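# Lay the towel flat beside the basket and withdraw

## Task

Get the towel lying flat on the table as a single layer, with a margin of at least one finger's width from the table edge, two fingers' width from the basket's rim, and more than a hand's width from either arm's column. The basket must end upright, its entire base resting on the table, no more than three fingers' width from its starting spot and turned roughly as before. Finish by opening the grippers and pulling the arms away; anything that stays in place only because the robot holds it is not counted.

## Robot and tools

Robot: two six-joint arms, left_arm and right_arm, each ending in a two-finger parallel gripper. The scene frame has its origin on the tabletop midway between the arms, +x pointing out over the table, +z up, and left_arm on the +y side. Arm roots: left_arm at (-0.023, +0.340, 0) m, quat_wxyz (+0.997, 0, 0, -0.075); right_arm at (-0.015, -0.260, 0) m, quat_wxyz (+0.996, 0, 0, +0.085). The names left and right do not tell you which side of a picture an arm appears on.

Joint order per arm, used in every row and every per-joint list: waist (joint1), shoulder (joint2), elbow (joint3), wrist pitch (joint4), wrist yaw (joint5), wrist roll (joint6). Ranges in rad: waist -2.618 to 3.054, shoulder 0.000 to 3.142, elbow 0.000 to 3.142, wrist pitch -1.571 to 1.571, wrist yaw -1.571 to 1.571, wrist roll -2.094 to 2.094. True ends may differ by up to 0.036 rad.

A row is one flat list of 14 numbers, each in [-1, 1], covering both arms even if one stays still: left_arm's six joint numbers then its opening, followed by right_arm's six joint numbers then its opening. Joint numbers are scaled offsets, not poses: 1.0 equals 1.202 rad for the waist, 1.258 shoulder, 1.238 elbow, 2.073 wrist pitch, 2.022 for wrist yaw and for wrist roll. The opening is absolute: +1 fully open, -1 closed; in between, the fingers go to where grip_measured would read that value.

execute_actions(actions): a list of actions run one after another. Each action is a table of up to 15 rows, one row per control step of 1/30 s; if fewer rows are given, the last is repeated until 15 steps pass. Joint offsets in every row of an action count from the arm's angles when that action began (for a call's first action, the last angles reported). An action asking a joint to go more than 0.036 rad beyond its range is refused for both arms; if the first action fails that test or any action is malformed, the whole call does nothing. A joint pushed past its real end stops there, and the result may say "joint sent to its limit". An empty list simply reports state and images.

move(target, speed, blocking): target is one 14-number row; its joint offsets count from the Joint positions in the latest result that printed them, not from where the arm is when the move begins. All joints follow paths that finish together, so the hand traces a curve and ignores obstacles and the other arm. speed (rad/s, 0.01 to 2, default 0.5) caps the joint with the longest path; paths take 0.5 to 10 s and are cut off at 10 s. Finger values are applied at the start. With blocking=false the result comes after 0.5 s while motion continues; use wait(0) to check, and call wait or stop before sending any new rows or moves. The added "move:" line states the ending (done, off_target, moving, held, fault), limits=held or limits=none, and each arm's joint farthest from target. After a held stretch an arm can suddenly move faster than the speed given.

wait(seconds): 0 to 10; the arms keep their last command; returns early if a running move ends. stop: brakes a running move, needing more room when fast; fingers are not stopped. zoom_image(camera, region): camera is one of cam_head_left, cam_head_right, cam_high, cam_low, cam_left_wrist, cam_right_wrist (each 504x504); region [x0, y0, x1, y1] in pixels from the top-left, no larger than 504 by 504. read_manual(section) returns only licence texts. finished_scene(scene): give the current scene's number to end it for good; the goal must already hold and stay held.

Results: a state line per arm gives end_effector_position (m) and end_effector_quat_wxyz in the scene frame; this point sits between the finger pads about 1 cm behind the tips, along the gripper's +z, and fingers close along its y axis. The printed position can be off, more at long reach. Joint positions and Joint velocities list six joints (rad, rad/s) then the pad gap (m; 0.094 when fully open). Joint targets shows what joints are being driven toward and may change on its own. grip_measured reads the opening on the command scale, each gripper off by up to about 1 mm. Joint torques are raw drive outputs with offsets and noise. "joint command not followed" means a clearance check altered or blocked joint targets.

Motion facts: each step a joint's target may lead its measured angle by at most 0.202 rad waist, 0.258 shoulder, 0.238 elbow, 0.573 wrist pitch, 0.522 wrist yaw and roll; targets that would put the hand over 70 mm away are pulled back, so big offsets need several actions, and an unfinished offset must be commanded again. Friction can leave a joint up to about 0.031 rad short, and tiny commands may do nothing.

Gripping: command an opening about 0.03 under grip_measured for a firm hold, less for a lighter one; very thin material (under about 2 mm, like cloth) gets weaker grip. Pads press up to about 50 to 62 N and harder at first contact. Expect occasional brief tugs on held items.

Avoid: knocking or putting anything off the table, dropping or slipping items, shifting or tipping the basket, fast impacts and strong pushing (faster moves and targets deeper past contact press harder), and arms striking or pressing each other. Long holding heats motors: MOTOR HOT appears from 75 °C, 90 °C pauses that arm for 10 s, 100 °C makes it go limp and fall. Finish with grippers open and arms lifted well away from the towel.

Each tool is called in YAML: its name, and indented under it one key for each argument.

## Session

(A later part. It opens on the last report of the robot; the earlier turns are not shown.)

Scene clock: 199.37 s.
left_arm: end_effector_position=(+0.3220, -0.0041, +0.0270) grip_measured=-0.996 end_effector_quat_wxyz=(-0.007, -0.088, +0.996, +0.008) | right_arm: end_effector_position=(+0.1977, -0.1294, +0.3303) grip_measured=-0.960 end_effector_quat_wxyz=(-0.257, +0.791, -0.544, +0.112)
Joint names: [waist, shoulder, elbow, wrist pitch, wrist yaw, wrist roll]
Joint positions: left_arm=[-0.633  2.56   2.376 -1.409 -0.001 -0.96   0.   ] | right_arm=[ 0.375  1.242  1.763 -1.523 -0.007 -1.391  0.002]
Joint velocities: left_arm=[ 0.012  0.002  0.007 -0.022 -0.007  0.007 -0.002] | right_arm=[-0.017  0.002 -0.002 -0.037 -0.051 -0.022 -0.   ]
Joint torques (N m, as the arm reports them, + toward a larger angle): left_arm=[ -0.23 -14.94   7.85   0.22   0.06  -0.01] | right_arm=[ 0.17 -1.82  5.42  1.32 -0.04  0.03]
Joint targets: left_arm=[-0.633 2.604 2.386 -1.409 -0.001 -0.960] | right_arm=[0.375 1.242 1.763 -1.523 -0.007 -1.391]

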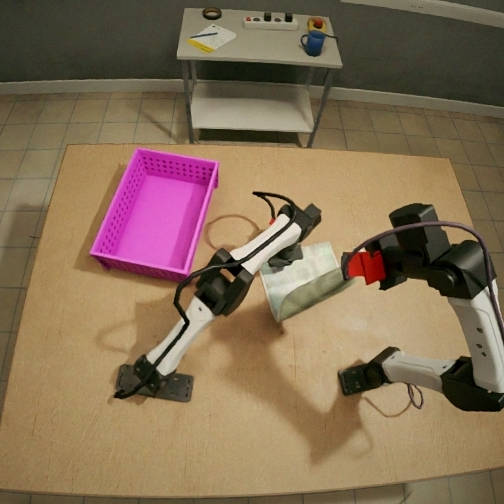

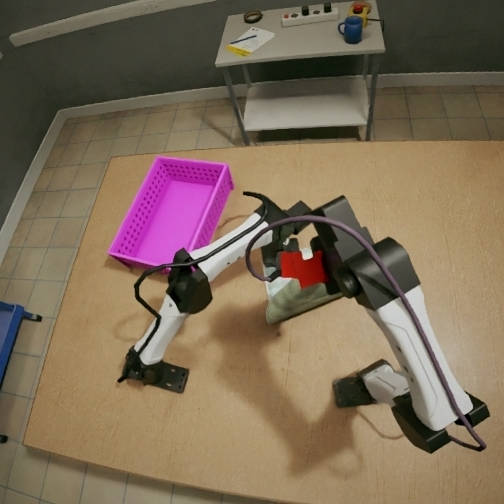

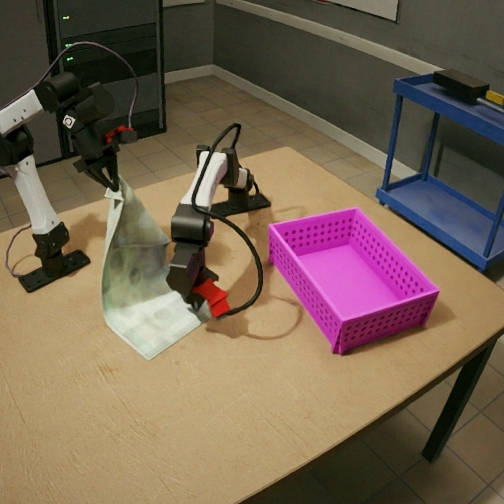

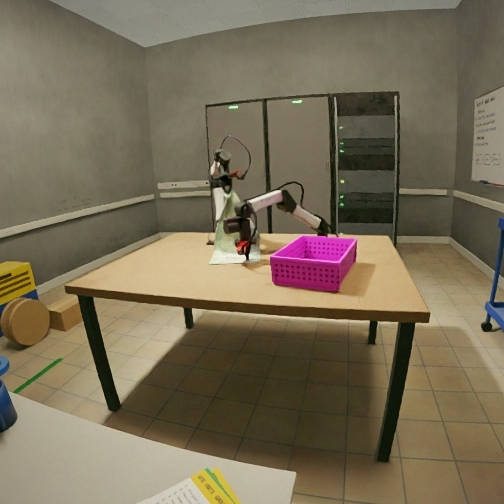

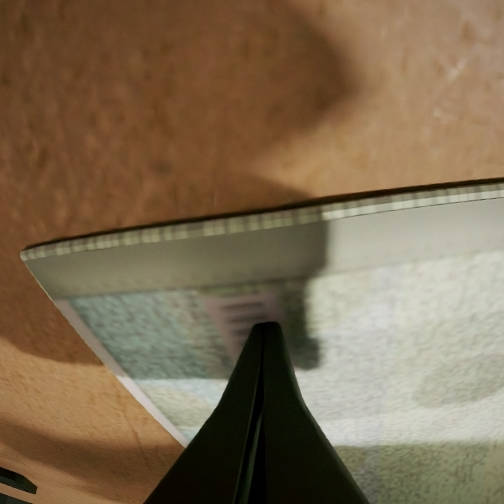

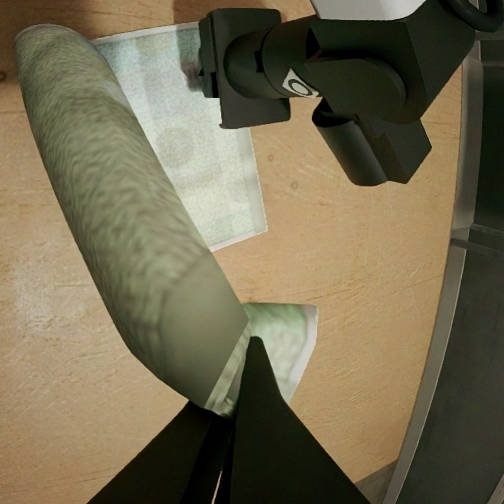

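execute_actions:
  actions:
    - [[0,-0.02,0,0,0,0,-1,0,0,0,0,0,0,-1],[0,-0.04,0,0,0,0,-1,0,0,0,0,0,0,-1],[0,-0.06,0,0,0,0,-1,0,0,0,0,0,0,-1]]

Scene clock: 201.40 s.
left_arm: end_effector_position=(+0.3259, -0.0080, +0.0657) grip_measured=-0.996 end_effector_quat_wxyz=(+0.020, -0.088, +0.996, -0.023) | right_arm: end_effector_position=(+0.1977, -0.1294, +0.3303) grip_measured=-0.960 end_effector_quat_wxyz=(-0.257, +0.791, -0.544, +0.112)
Joint names: [waist, shoulder, elbow, wrist pitch, wrist yaw, wrist roll]
Joint positions: left_arm=[-0.633  2.477  2.376 -1.409 -0.001 -0.96   0.   ] | right_arm=[ 0.375  1.242  1.763 -1.523 -0.007 -1.391  0.002]
Joint velocities: left_arm=[ 0.002 -0.012 -0.007  0.007  0.007 -0.037 -0.   ] | right_arm=[ 0.002 -0.002 -0.002  0.007  0.051 -0.051 -0.   ]
Joint torques (N m, as the arm reports them, + toward a larger angle): left_arm=[ -0.14 -17.58   7.19   0.39   0.06  -0.01] | right_arm=[ 0.16 -1.79  5.44  1.32 -0.04  0.03]
Joint targets: left_arm=[-0.633 2.484 2.376 -1.408 -0.001 -0.960] | right_arm=[0.375 1.242 1.763 -1.523 -0.007 -1.391]

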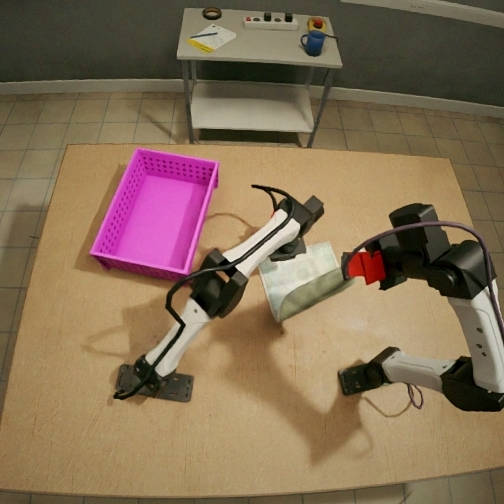

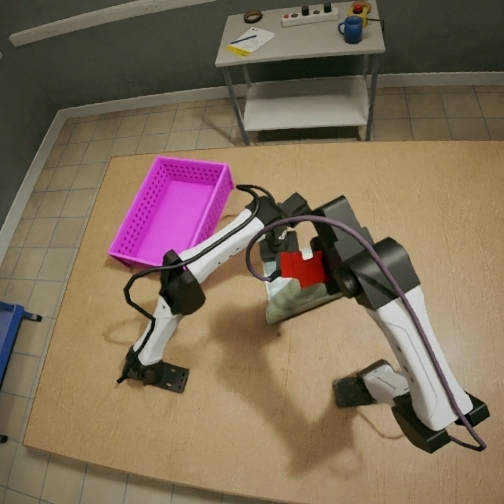

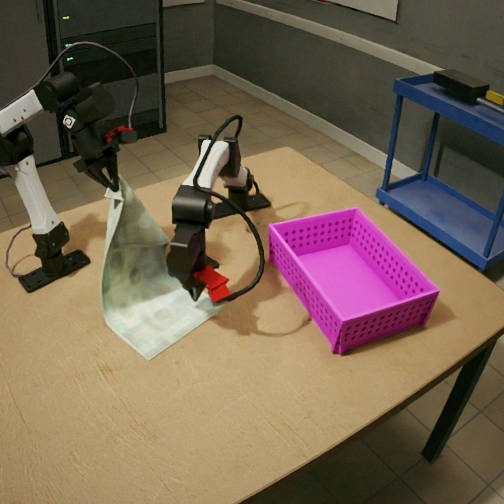

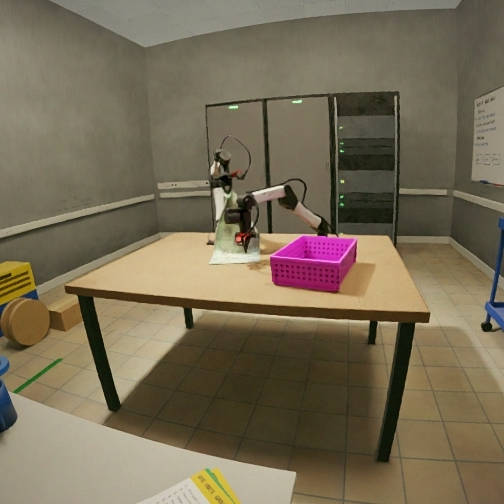

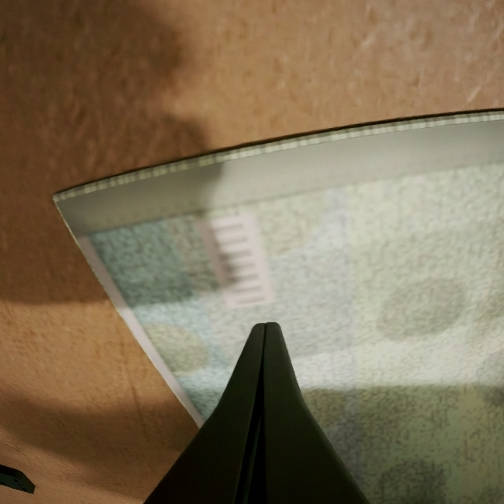

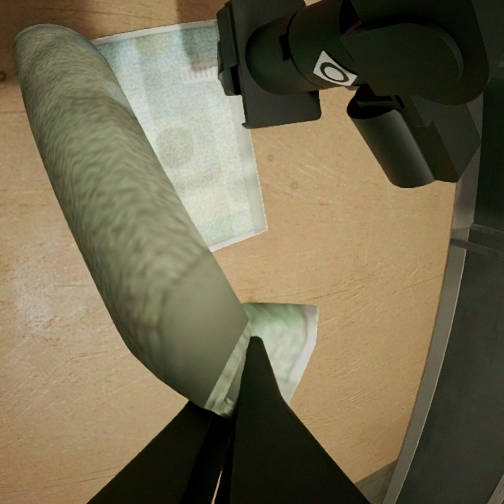

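move:
  target: [0, -0.126, -0.271, 0.093, 0, 0.48, -0.255, 0, 0, 0, 0, 0, 0, -1]
  speed: 0.8

Scene clock: 203.83 s.
left_arm: end_effector_position=(+0.3113, +0.0066, +0.0525) grip_measured=-0.258 end_effector_quat_wxyz=(+0.033, +0.382, +0.924, -0.013) | right_arm: end_effector_position=(+0.1977, -0.1294, +0.3303) grip_measured=-0.960 end_effector_quat_wxyz=(-0.257, +0.791, -0.544, +0.112)
Joint names: [waist, shoulder, elbow, wrist pitch, wrist yaw, wrist roll]
Joint positions: left_arm=[-0.633  2.332  2.065 -1.231 -0.001 -0.     0.035] | right_arm=[ 0.375  1.242  1.763 -1.523 -0.007 -1.391  0.002]
Joint velocities: left_arm=[-0.002 -0.012  0.007 -0.037 -0.022 -0.066 -0.001] | right_arm=[ 0.017  0.027 -0.022  0.037 -0.037  0.022 -0.   ]
Joint torques (N m, as the arm reports them, + toward a larger angle): left_arm=[ -0.19 -18.41   5.35   0.52   0.13   0.15] | right_arm=[ 0.17 -1.83  5.44  1.32 -0.04  0.04]
Joint targets: left_arm=[-0.633 2.319 2.040 -1.216 -0.001 0.011] | right_arm=[0.375 1.242 1.763 -1.523 -0.007 -1.391]
move: off_target (left_arm); limits=none; left_arm: farthest joint: the elbow, 0.025 radians from its target (0.336 radians at the start); right_arm: farthest joint: the waist, 0.000 radians from its target (0.000 radians at the start)

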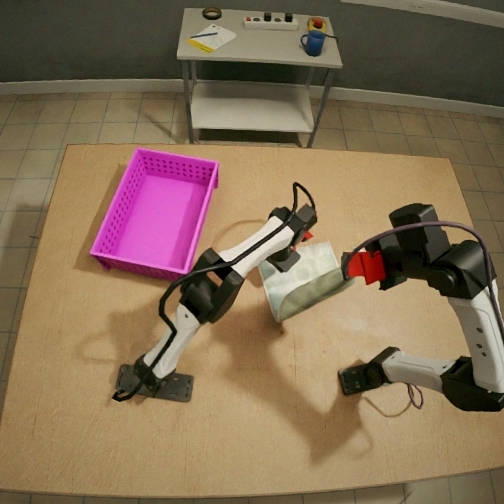

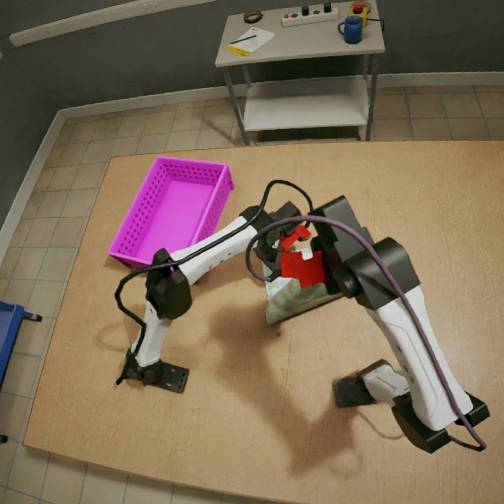

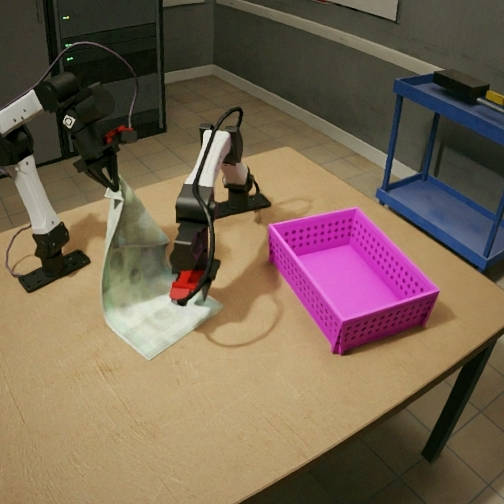

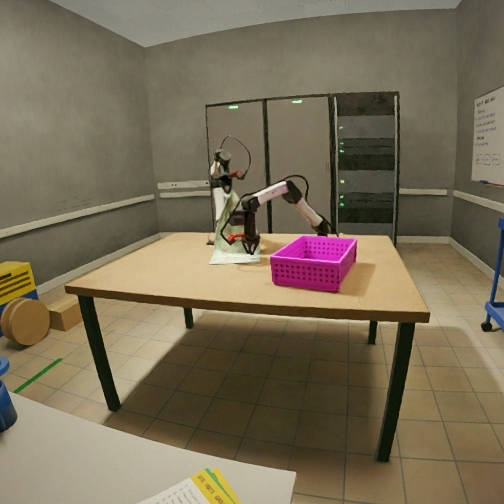

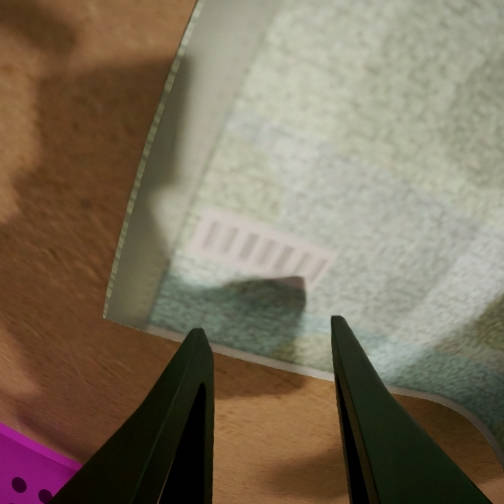

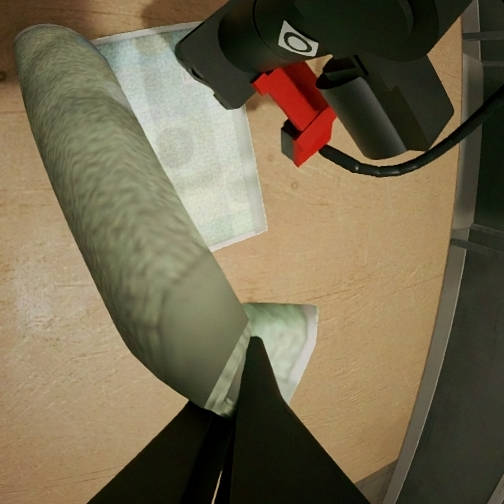

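move:
  target: [0, 0.083, 0, 0, 0, 0, -0.255, 0, 0, 0, 0, 0, 0, -1]
  speed: 0.12

Scene clock: 205.83 s.
left_arm: end_effector_position=(+0.3083, +0.0096, +0.0262) grip_measured=-0.258 end_effector_quat_wxyz=(+0.007, +0.382, +0.924, -0.002) | right_arm: end_effector_position=(+0.1977, -0.1294, +0.3303) grip_measured=-0.960 end_effector_quat_wxyz=(-0.257, +0.791, -0.544, +0.112)
Joint names: [waist, shoulder, elbow, wrist pitch, wrist yaw, wrist roll]
Joint positions: left_arm=[-0.633  2.391  2.065 -1.231 -0.001  0.     0.035] | right_arm=[ 0.375  1.242  1.763 -1.523 -0.007 -1.391  0.002]
Joint velocities: left_arm=[ 0.017  0.007  0.007 -0.022 -0.066  0.007 -0.   ] | right_arm=[-0.002 -0.012  0.002  0.037 -0.051 -0.051 -0.001]
Joint torques (N m, as the arm reports them, + toward a larger angle): left_arm=[ -0.22 -13.32   7.21   0.32   0.14  -0.03] | right_arm=[ 0.17 -1.82  5.45  1.32 -0.03  0.04]
Joint targets: left_arm=[-0.633 2.437 2.065 -1.231 -0.001 -0.000] | right_arm=[0.375 1.242 1.763 -1.523 -0.007 -1.391]
move: off_target (left_arm); limits=none; left_arm: farthest joint: the shoulder, 0.046 radians from its target (0.104 radians at the start); right_arm: farthest joint: the waist, 0.000 radians from its target (0.000 radians at the start)

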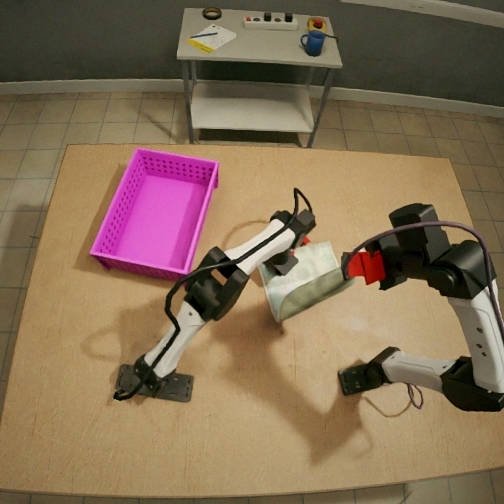

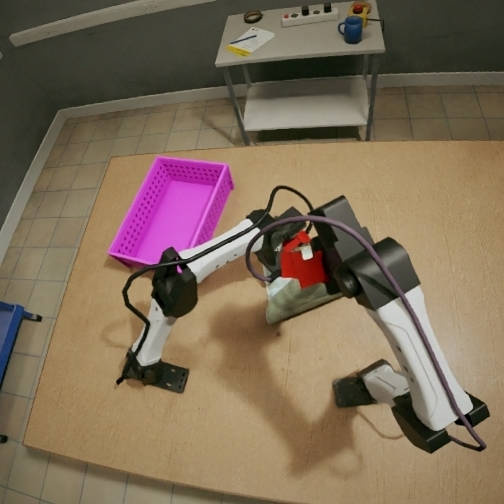

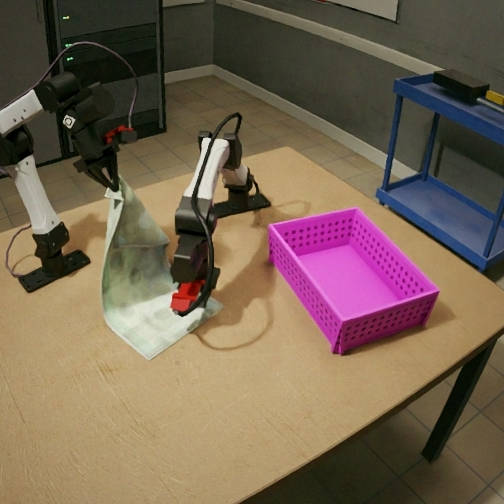

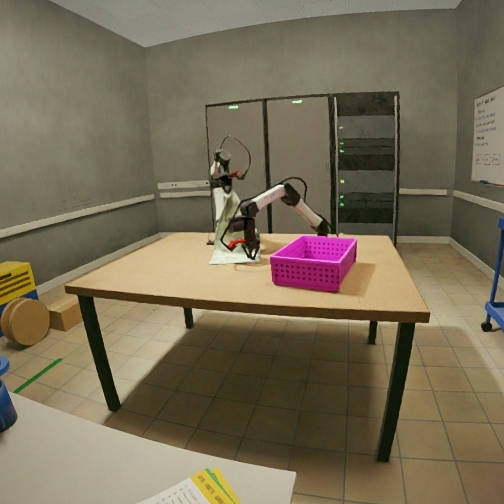

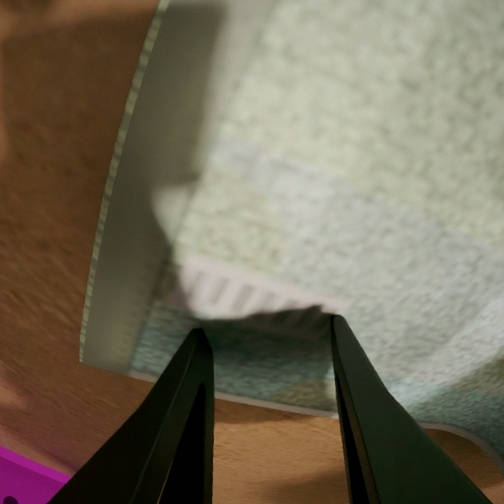

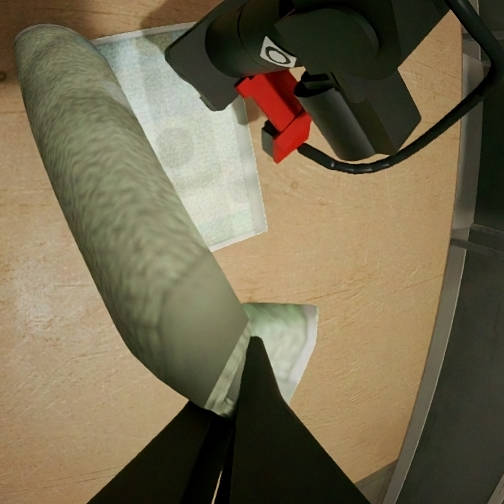

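execute_actions:
  actions: []

Scene clock: 209.17 s.
left_arm: end_effector_position=(+0.3083, +0.0096, +0.0262) grip_measured=-0.258 end_effector_quat_wxyz=(+0.007, +0.382, +0.924, -0.002) | right_arm: end_effector_position=(+0.1977, -0.1294, +0.3303) grip_measured=-0.960 end_effector_quat_wxyz=(-0.257, +0.791, -0.544, +0.112)
Joint names: [waist, shoulder, elbow, wrist pitch, wrist yaw, wrist roll]
Joint positions: left_arm=[-0.633  2.391  2.065 -1.231 -0.001  0.     0.035] | right_arm=[ 0.375  1.242  1.763 -1.523 -0.007 -1.391  0.002]
Joint velocities: left_arm=[ 0.002 -0.022  0.002  0.007 -0.007 -0.007 -0.001] | right_arm=[ 0.007 -0.007 -0.002  0.007 -0.007  0.037  0.   ]
Joint torques (N m, as the arm reports them, + toward a larger angle): left_arm=[ -0.23 -13.46   7.18   0.33   0.15  -0.01] | right_arm=[ 0.17 -1.82  5.42  1.32 -0.04  0.03]
Joint targets: left_arm=[-0.633 2.437 2.065 -1.231 -0.001 -0.000] | right_arm=[0.375 1.242 1.763 -1.523 -0.007 -1.391]

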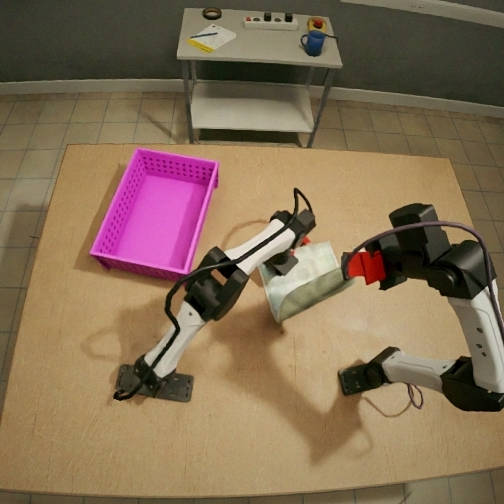

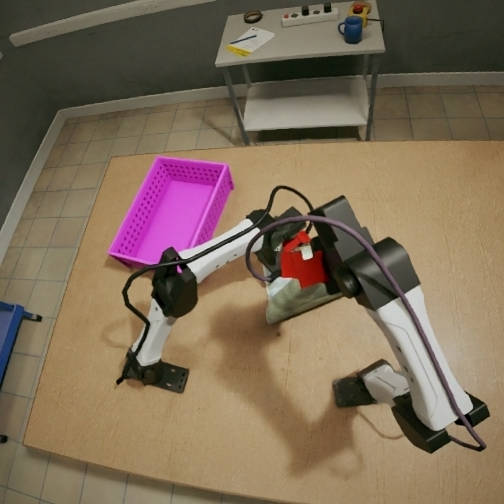

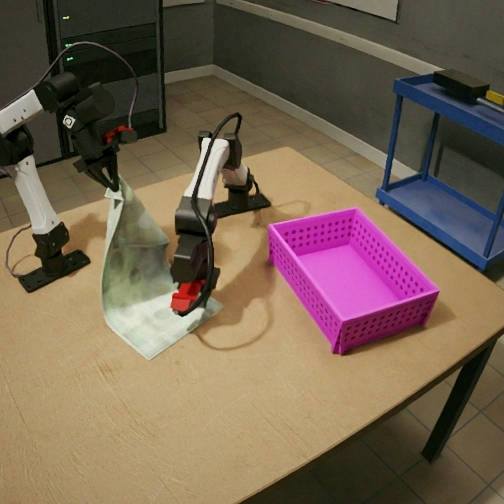

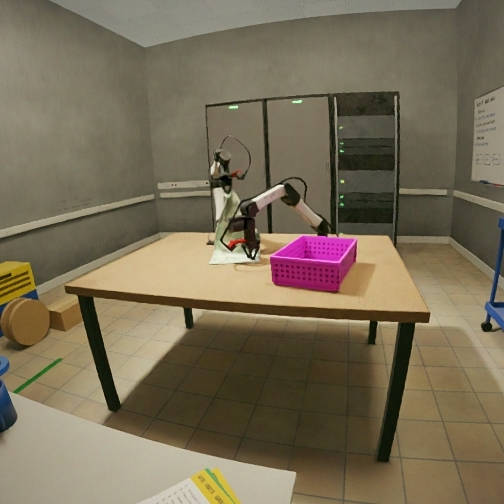

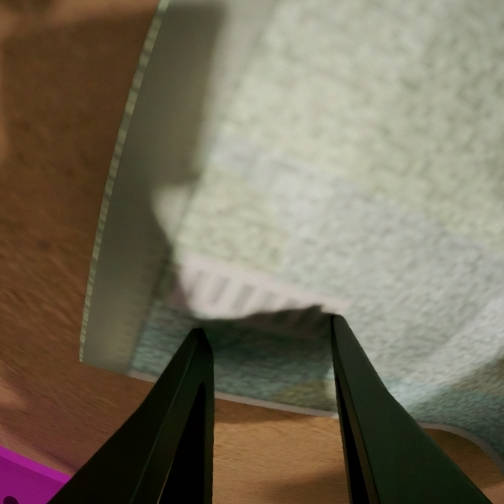

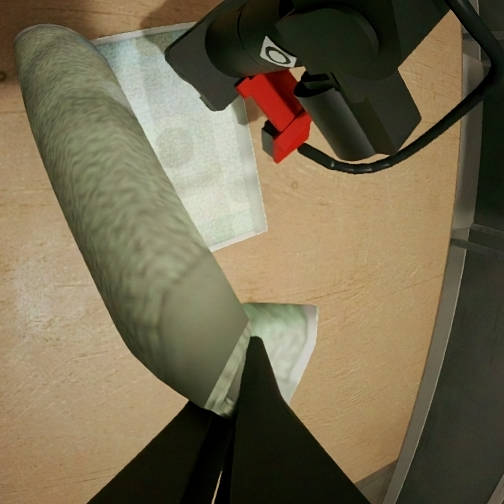

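execute_actions:
  actions:
    - [[0,0.04,0,0,0,0,-0.29,0,0,0,0,0,0,-1],[0,0.04,0,0,0,0,-0.32,0,0,0,0,0,0,-1],[0,0.04,0,0,0,0,-0.35,0,0,0,0,0,0,-1],[0,0.04,0,0,0,0,-0.38,0,0,0,0,0,0,-1],[0,0.04,0,0,0,0,-0.41,0,0,0,0,0,0,-1],[0,0.04,0,0,0,0,-0.44,0,0,0,0,0,0,-1],[0,0.04,0,0,0,0,-0.47,0,0,0,0,0,0,-1],[0,0.04,0,0,0,0,-0.50,0,0,0,0,0,0,-1],[0,0.04,0,0,0,0,-0.53,0,0,0,0,0,0,-1],[0,0.04,0,0,0,0,-0.56,0,0,0,0,0,0,-1],[0,0.04,0,0,0,0,-0.59,0,0,0,0,0,0,-1],[0,0.04,0,0,0,0,-0.62,0,0,0,0,0,0,-1],[0,0.04,0,0,0,0,-0.65,0,0,0,0,0,0,-1],[0,0.04,0,0,0,0,-0.68,0,0,0,0,0,0,-1],[0,0.04,0,0,0,0,-0.71,0,0,0,0,0,0,-1]]
    - [[0,0.04,0,0,0,0,-0.74,0,0,0,0,0,0,-1],[0,0.04,0,0,0,0,-0.77,0,0,0,0,0,0,-1],[0,0.04,0,0,0,0,-0.80,0,0,0,0,0,0,-1],[0,0.04,0,0,0,0,-0.83,0,0,0,0,0,0,-1],[0,0.04,0,0,0,0,-0.86,0,0,0,0,0,0,-1],[0,0.04,0,0,0,0,-0.89,0,0,0,0,0,0,-1],[0,0.04,0,0,0,0,-0.92,0,0,0,0,0,0,-1],[0,0.04,0,0,0,0,-0.95,0,0,0,0,0,0,-1],[0,0.04,0,0,0,0,-0.98,0,0,0,0,0,0,-1],[0,0.04,0,0,0,0,-1,0,0,0,0,0,0,-1]]

Scene clock: 210.93 s.
left_arm: end_effector_position=(+0.3083, +0.0096, +0.0262) grip_measured=-0.948 end_effector_quat_wxyz=(+0.007, +0.382, +0.924, -0.002) | right_arm: end_effector_position=(+0.1977, -0.1294, +0.3303) grip_measured=-0.960 end_effector_quat_wxyz=(-0.257, +0.791, -0.544, +0.112)
Joint names: [waist, shoulder, elbow, wrist pitch, wrist yaw, wrist roll]
Joint positions: left_arm=[-0.633  2.391  2.065 -1.231 -0.001  0.     0.002] | right_arm=[ 0.375  1.242  1.763 -1.523 -0.007 -1.391  0.002]
Joint velocities: left_arm=[-0.012 -0.032  0.007 -0.022  0.066 -0.066  0.   ] | right_arm=[-0.002 -0.002  0.007  0.037  0.037 -0.037 -0.001]
Joint torques (N m, as the arm reports them, + toward a larger angle): left_arm=[ -0.23 -13.02   7.21   0.31   0.14  -0.03] | right_arm=[ 0.17 -1.81  5.43  1.32 -0.03  0.03]
Joint targets: left_arm=[-0.633 2.441 2.065 -1.231 -0.001 0.000] | right_arm=[0.375 1.242 1.763 -1.523 -0.007 -1.391]

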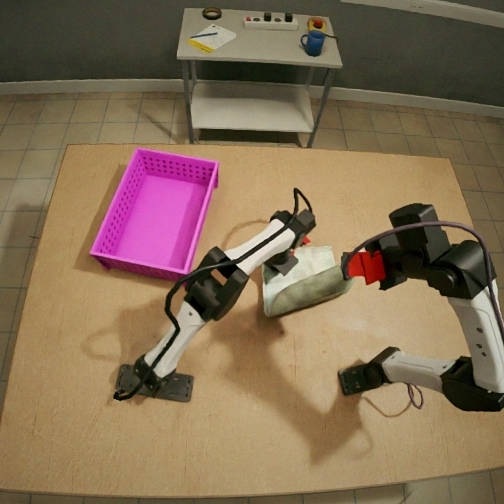

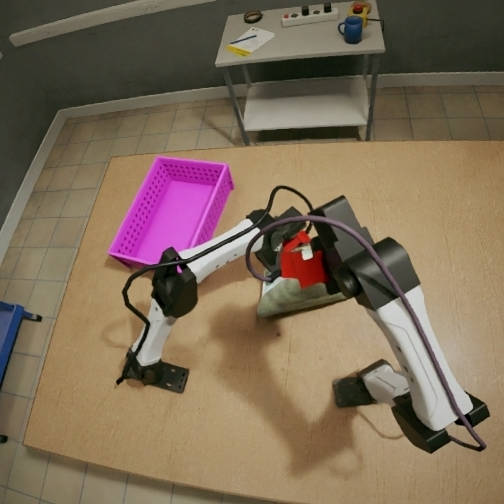

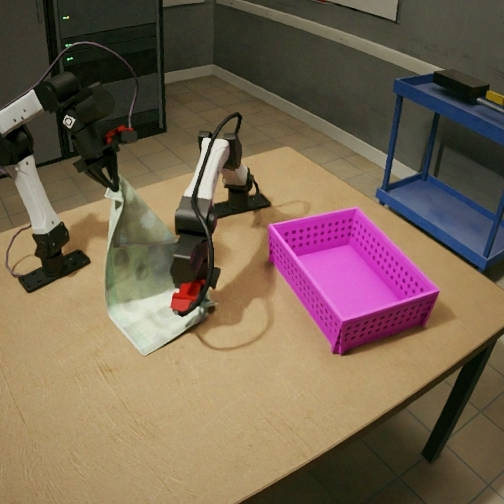

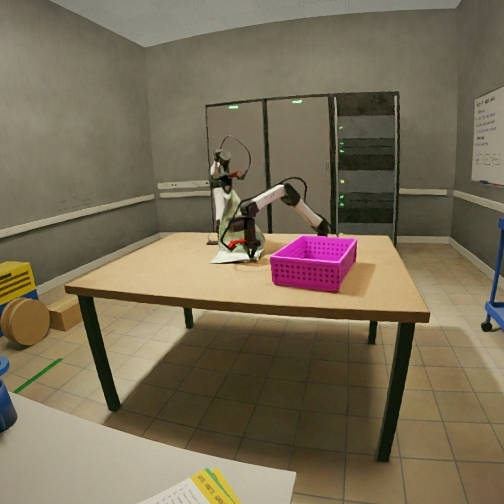

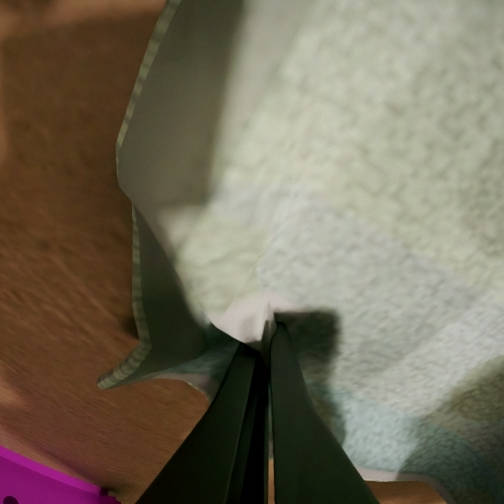

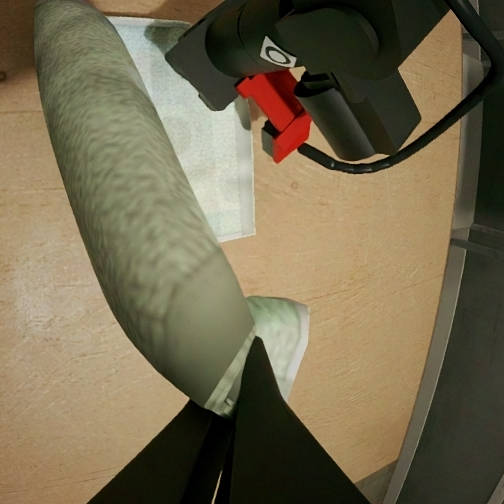

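move:
  target: [0,0.02,0,0,0,0,-1,0.036,-0.171,-0.925,0.305,0,0,-1]
  speed: 0.5

Scene clock: 216.87 s.
left_arm: end_effector_position=(+0.3083, +0.0096, +0.0262) grip_measured=-0.948 end_effector_quat_wxyz=(+0.007, +0.382, +0.924, -0.002) | right_arm: end_effector_position=(+0.1496, -0.1509, +0.0610) grip_measured=-0.960 end_effector_quat_wxyz=(-0.118, +0.826, -0.549, +0.047)
Joint names: [waist, shoulder, elbow, wrist pitch, wrist yaw, wrist roll]
Joint positions: left_arm=[-0.633  2.391  2.065 -1.231 -0.001  0.     0.002] | right_arm=[ 0.408  1.043  0.633 -0.905 -0.007 -1.391  0.002]
Joint velocities: left_arm=[-0.002  0.007 -0.012  0.051  0.022 -0.007 -0.001] | right_arm=[ 0.007 -0.007 -0.002  0.066 -0.051 -0.022 -0.   ]
Joint torques (N m, as the arm reports them, + toward a larger angle): left_arm=[ -0.15 -15.18   7.22   0.31   0.12   0.  ] | right_arm=[ 0.99 -2.43  5.42  0.91 -0.04  0.02]
Joint targets: left_arm=[-0.633 2.416 2.065 -1.231 -0.001 0.000] | right_arm=[0.418 1.027 0.618 -0.891 -0.007 -1.391]
move: off_target (left_arm); limits=none; left_arm: farthest joint: the shoulder, 0.025 radians from its target (0.025 radians at the start); right_arm: farthest joint: the shoulder, 0.016 radians from its target (0.215 radians at the start)

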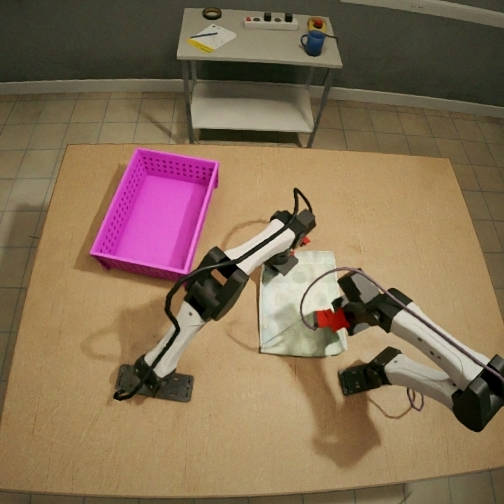

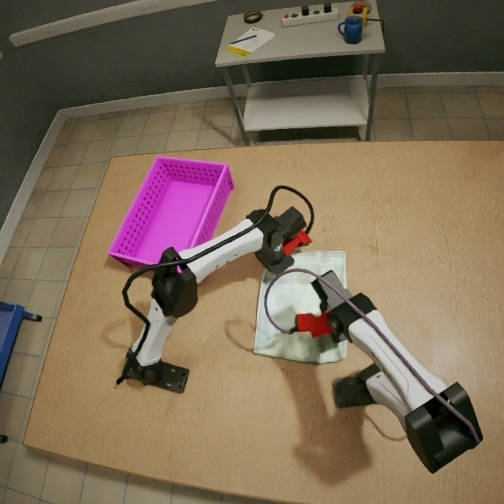

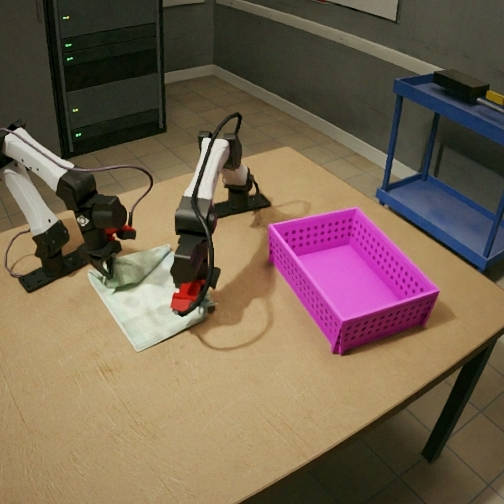

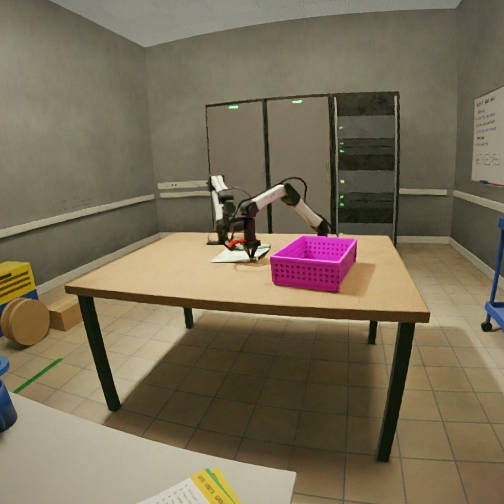

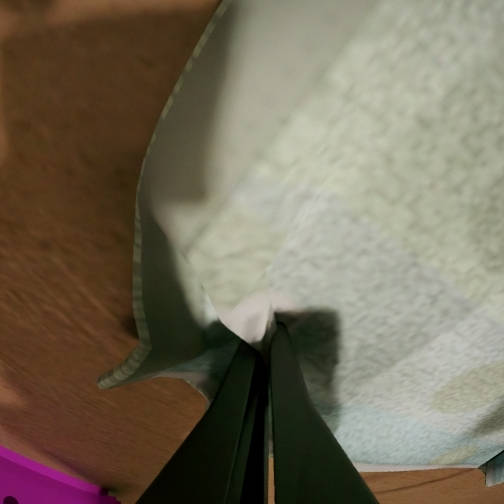

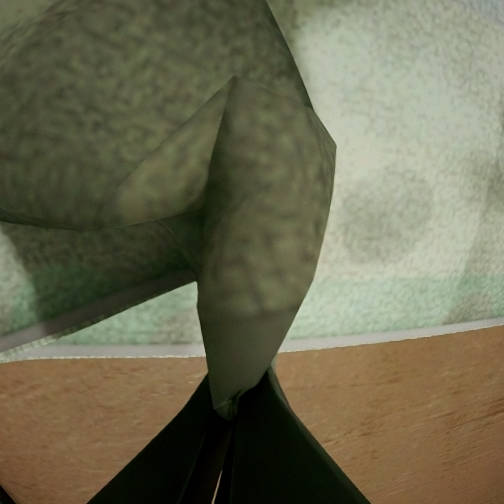

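execute_actions:
  actions:
    - [[0,0.03,0,0,0,0,-1,0,0,0,0,0,0,-0.8],[0,0.03,0,0,0,0,-1,0,0,0,0,0,0,-0.6],[0,0.03,0,0,0,0,-1,0,0,0,0,0,0,-0.4],[0,0.03,0,0,0,0,-1,0,0,0,0,0,0,-0.25]]

move:
  target: [0,0.03,0,0,0,-0.25,-1,0,0,0.17,-0.1,0,0.695,-0.25]
  speed: 0.8

Scene clock: 219.73 s.
left_arm: end_effector_position=(+0.3083, +0.0096, +0.0262) grip_measured=-0.948 end_effector_quat_wxyz=(+0.007, +0.382, +0.924, -0.002) | right_arm: end_effector_position=(+0.1497, -0.1508, +0.0610) grip_measured=-0.253 end_effector_quat_wxyz=(-0.118, +0.826, -0.549, +0.047)
Joint names: [waist, shoulder, elbow, wrist pitch, wrist yaw, wrist roll]
Joint positions: left_arm=[-0.633  2.391  2.065 -1.231 -0.001  0.     0.002] | right_arm=[ 0.408  1.043  0.633 -0.905 -0.007 -1.391  0.035]
Joint velocities: left_arm=[ 0.002  0.002 -0.012 -0.022 -0.007 -0.022 -0.002] | right_arm=[-0.012  0.012  0.002 -0.022  0.081 -0.081  0.   ]
Joint torques (N m, as the arm reports them, + toward a larger angle): left_arm=[ -0.3  -14.17   7.12   0.32   0.16  -0.04] | right_arm=[ 0.16 -1.28  6.56  0.8  -0.04  0.01]
Joint targets: left_arm=[-0.633 2.429 2.065 -1.231 -0.001 0.000] | right_arm=[0.408 1.043 0.633 -0.905 -0.007 -1.391]

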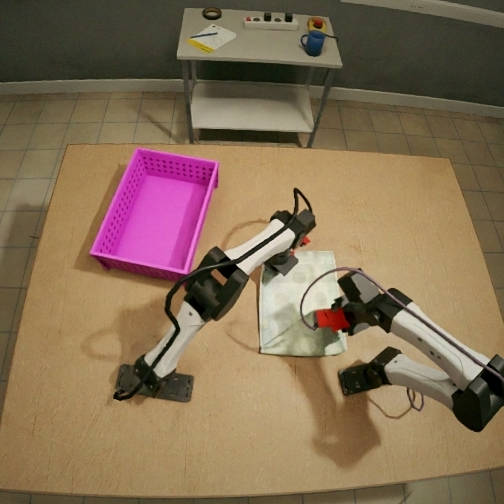

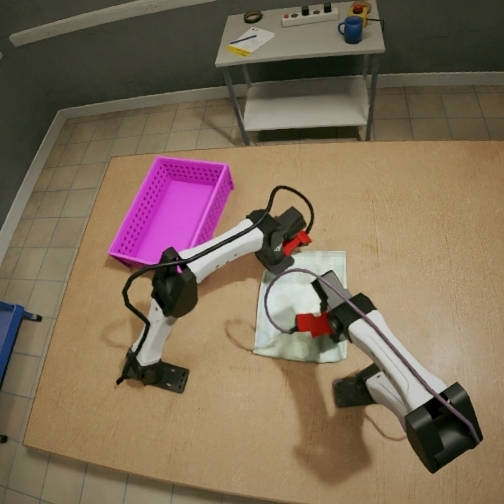

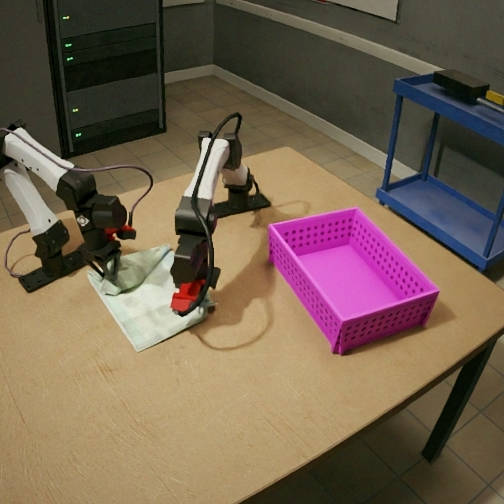

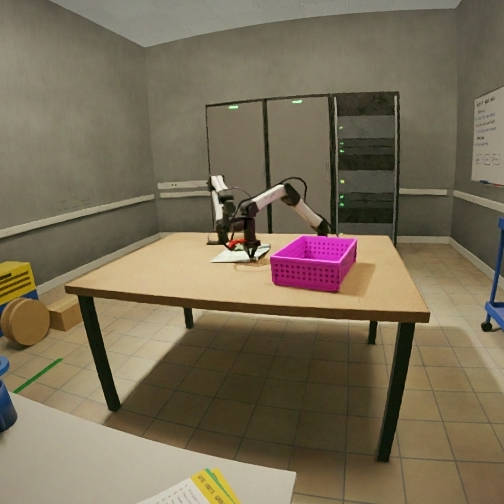

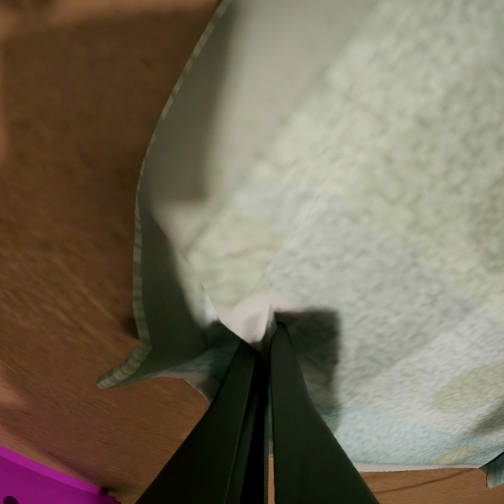

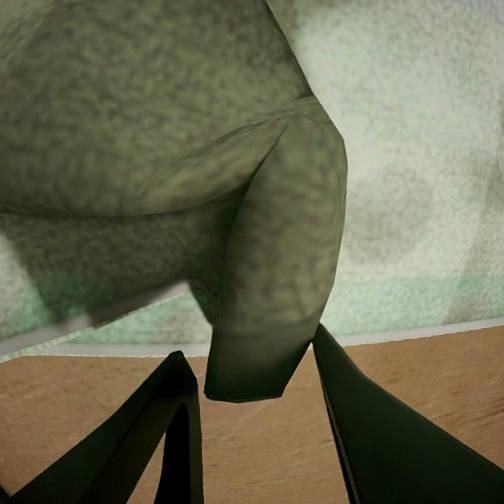

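Scene clock: 222.37 s.
left_arm: end_effector_position=(+0.3083, +0.0096, +0.0262) grip_measured=-0.948 end_effector_quat_wxyz=(+0.006, +0.145, +0.989, -0.004) | right_arm: end_effector_position=(+0.1517, -0.1495, +0.1087) grip_measured=-0.253 end_effector_quat_wxyz=(+0.119, -0.281, +0.952, +0.039)
Joint names: [waist, shoulder, elbow, wrist pitch, wrist yaw, wrist roll]
Joint positions: left_arm=[-0.633  2.391  2.065 -1.231 -0.001 -0.493  0.002] | right_arm=[ 0.408  1.043  0.824 -1.101 -0.007  0.005  0.035]
Joint velocities: left_arm=[ 0.007 -0.007  0.002  0.022 -0.037 -0.007 -0.001] | right_arm=[ 0.007  0.012 -0.002  0.037 -0.022 -0.037  0.   ]
Joint torques (N m, as the arm reports them, + toward a larger angle): left_arm=[ -0.2  -14.07   7.23   0.32   0.11  -0.13] | right_arm=[ 0.14 -1.41  8.11  0.74  0.04  0.09]
Joint targets: left_arm=[-0.633 2.429 2.065 -1.231 -0.001 -0.505] | right_arm=[0.408 1.043 0.844 -1.112 -0.007 0.015]
move: off_target (left_arm); limits=none; left_arm: farthest joint: the shoulder, 0.038 radians from its target (0.038 radians at the start); right_arm: farthest joint: the elbow, 0.019 radians from its target (0.211 radians at the start)

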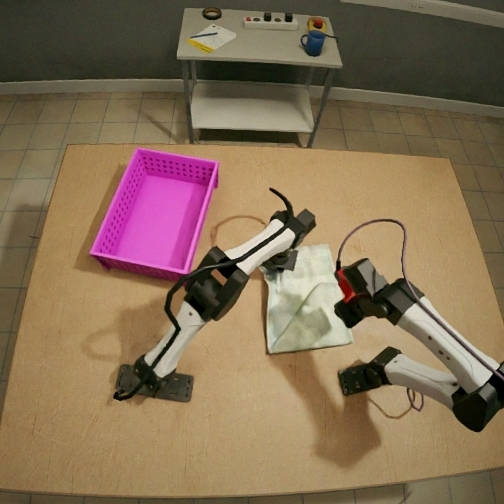

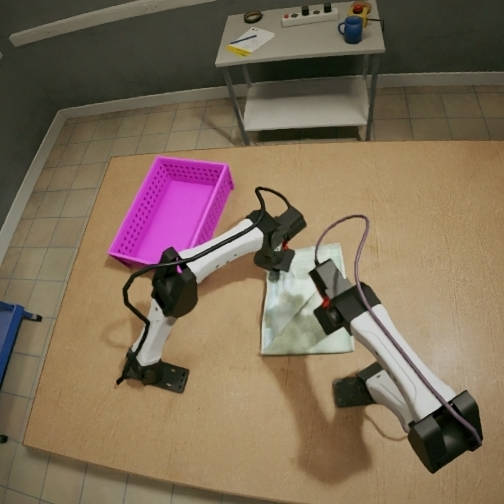

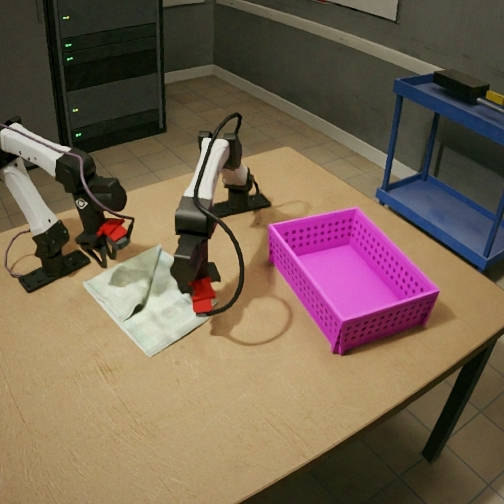

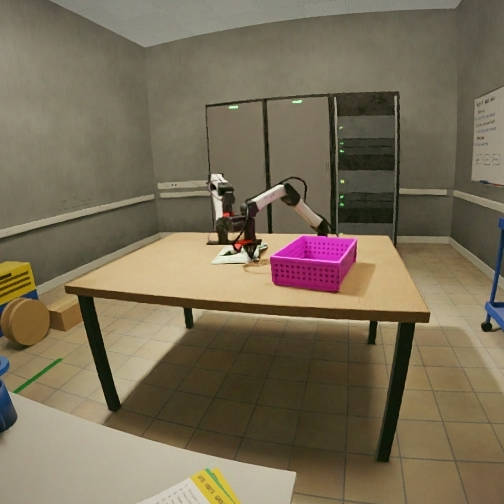

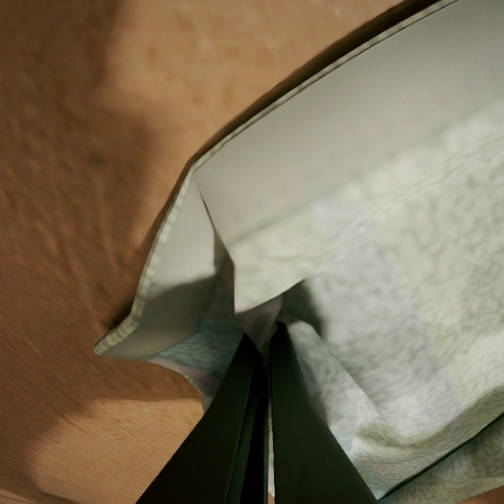

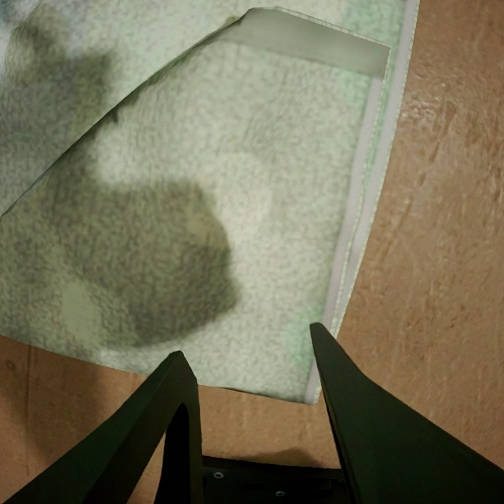

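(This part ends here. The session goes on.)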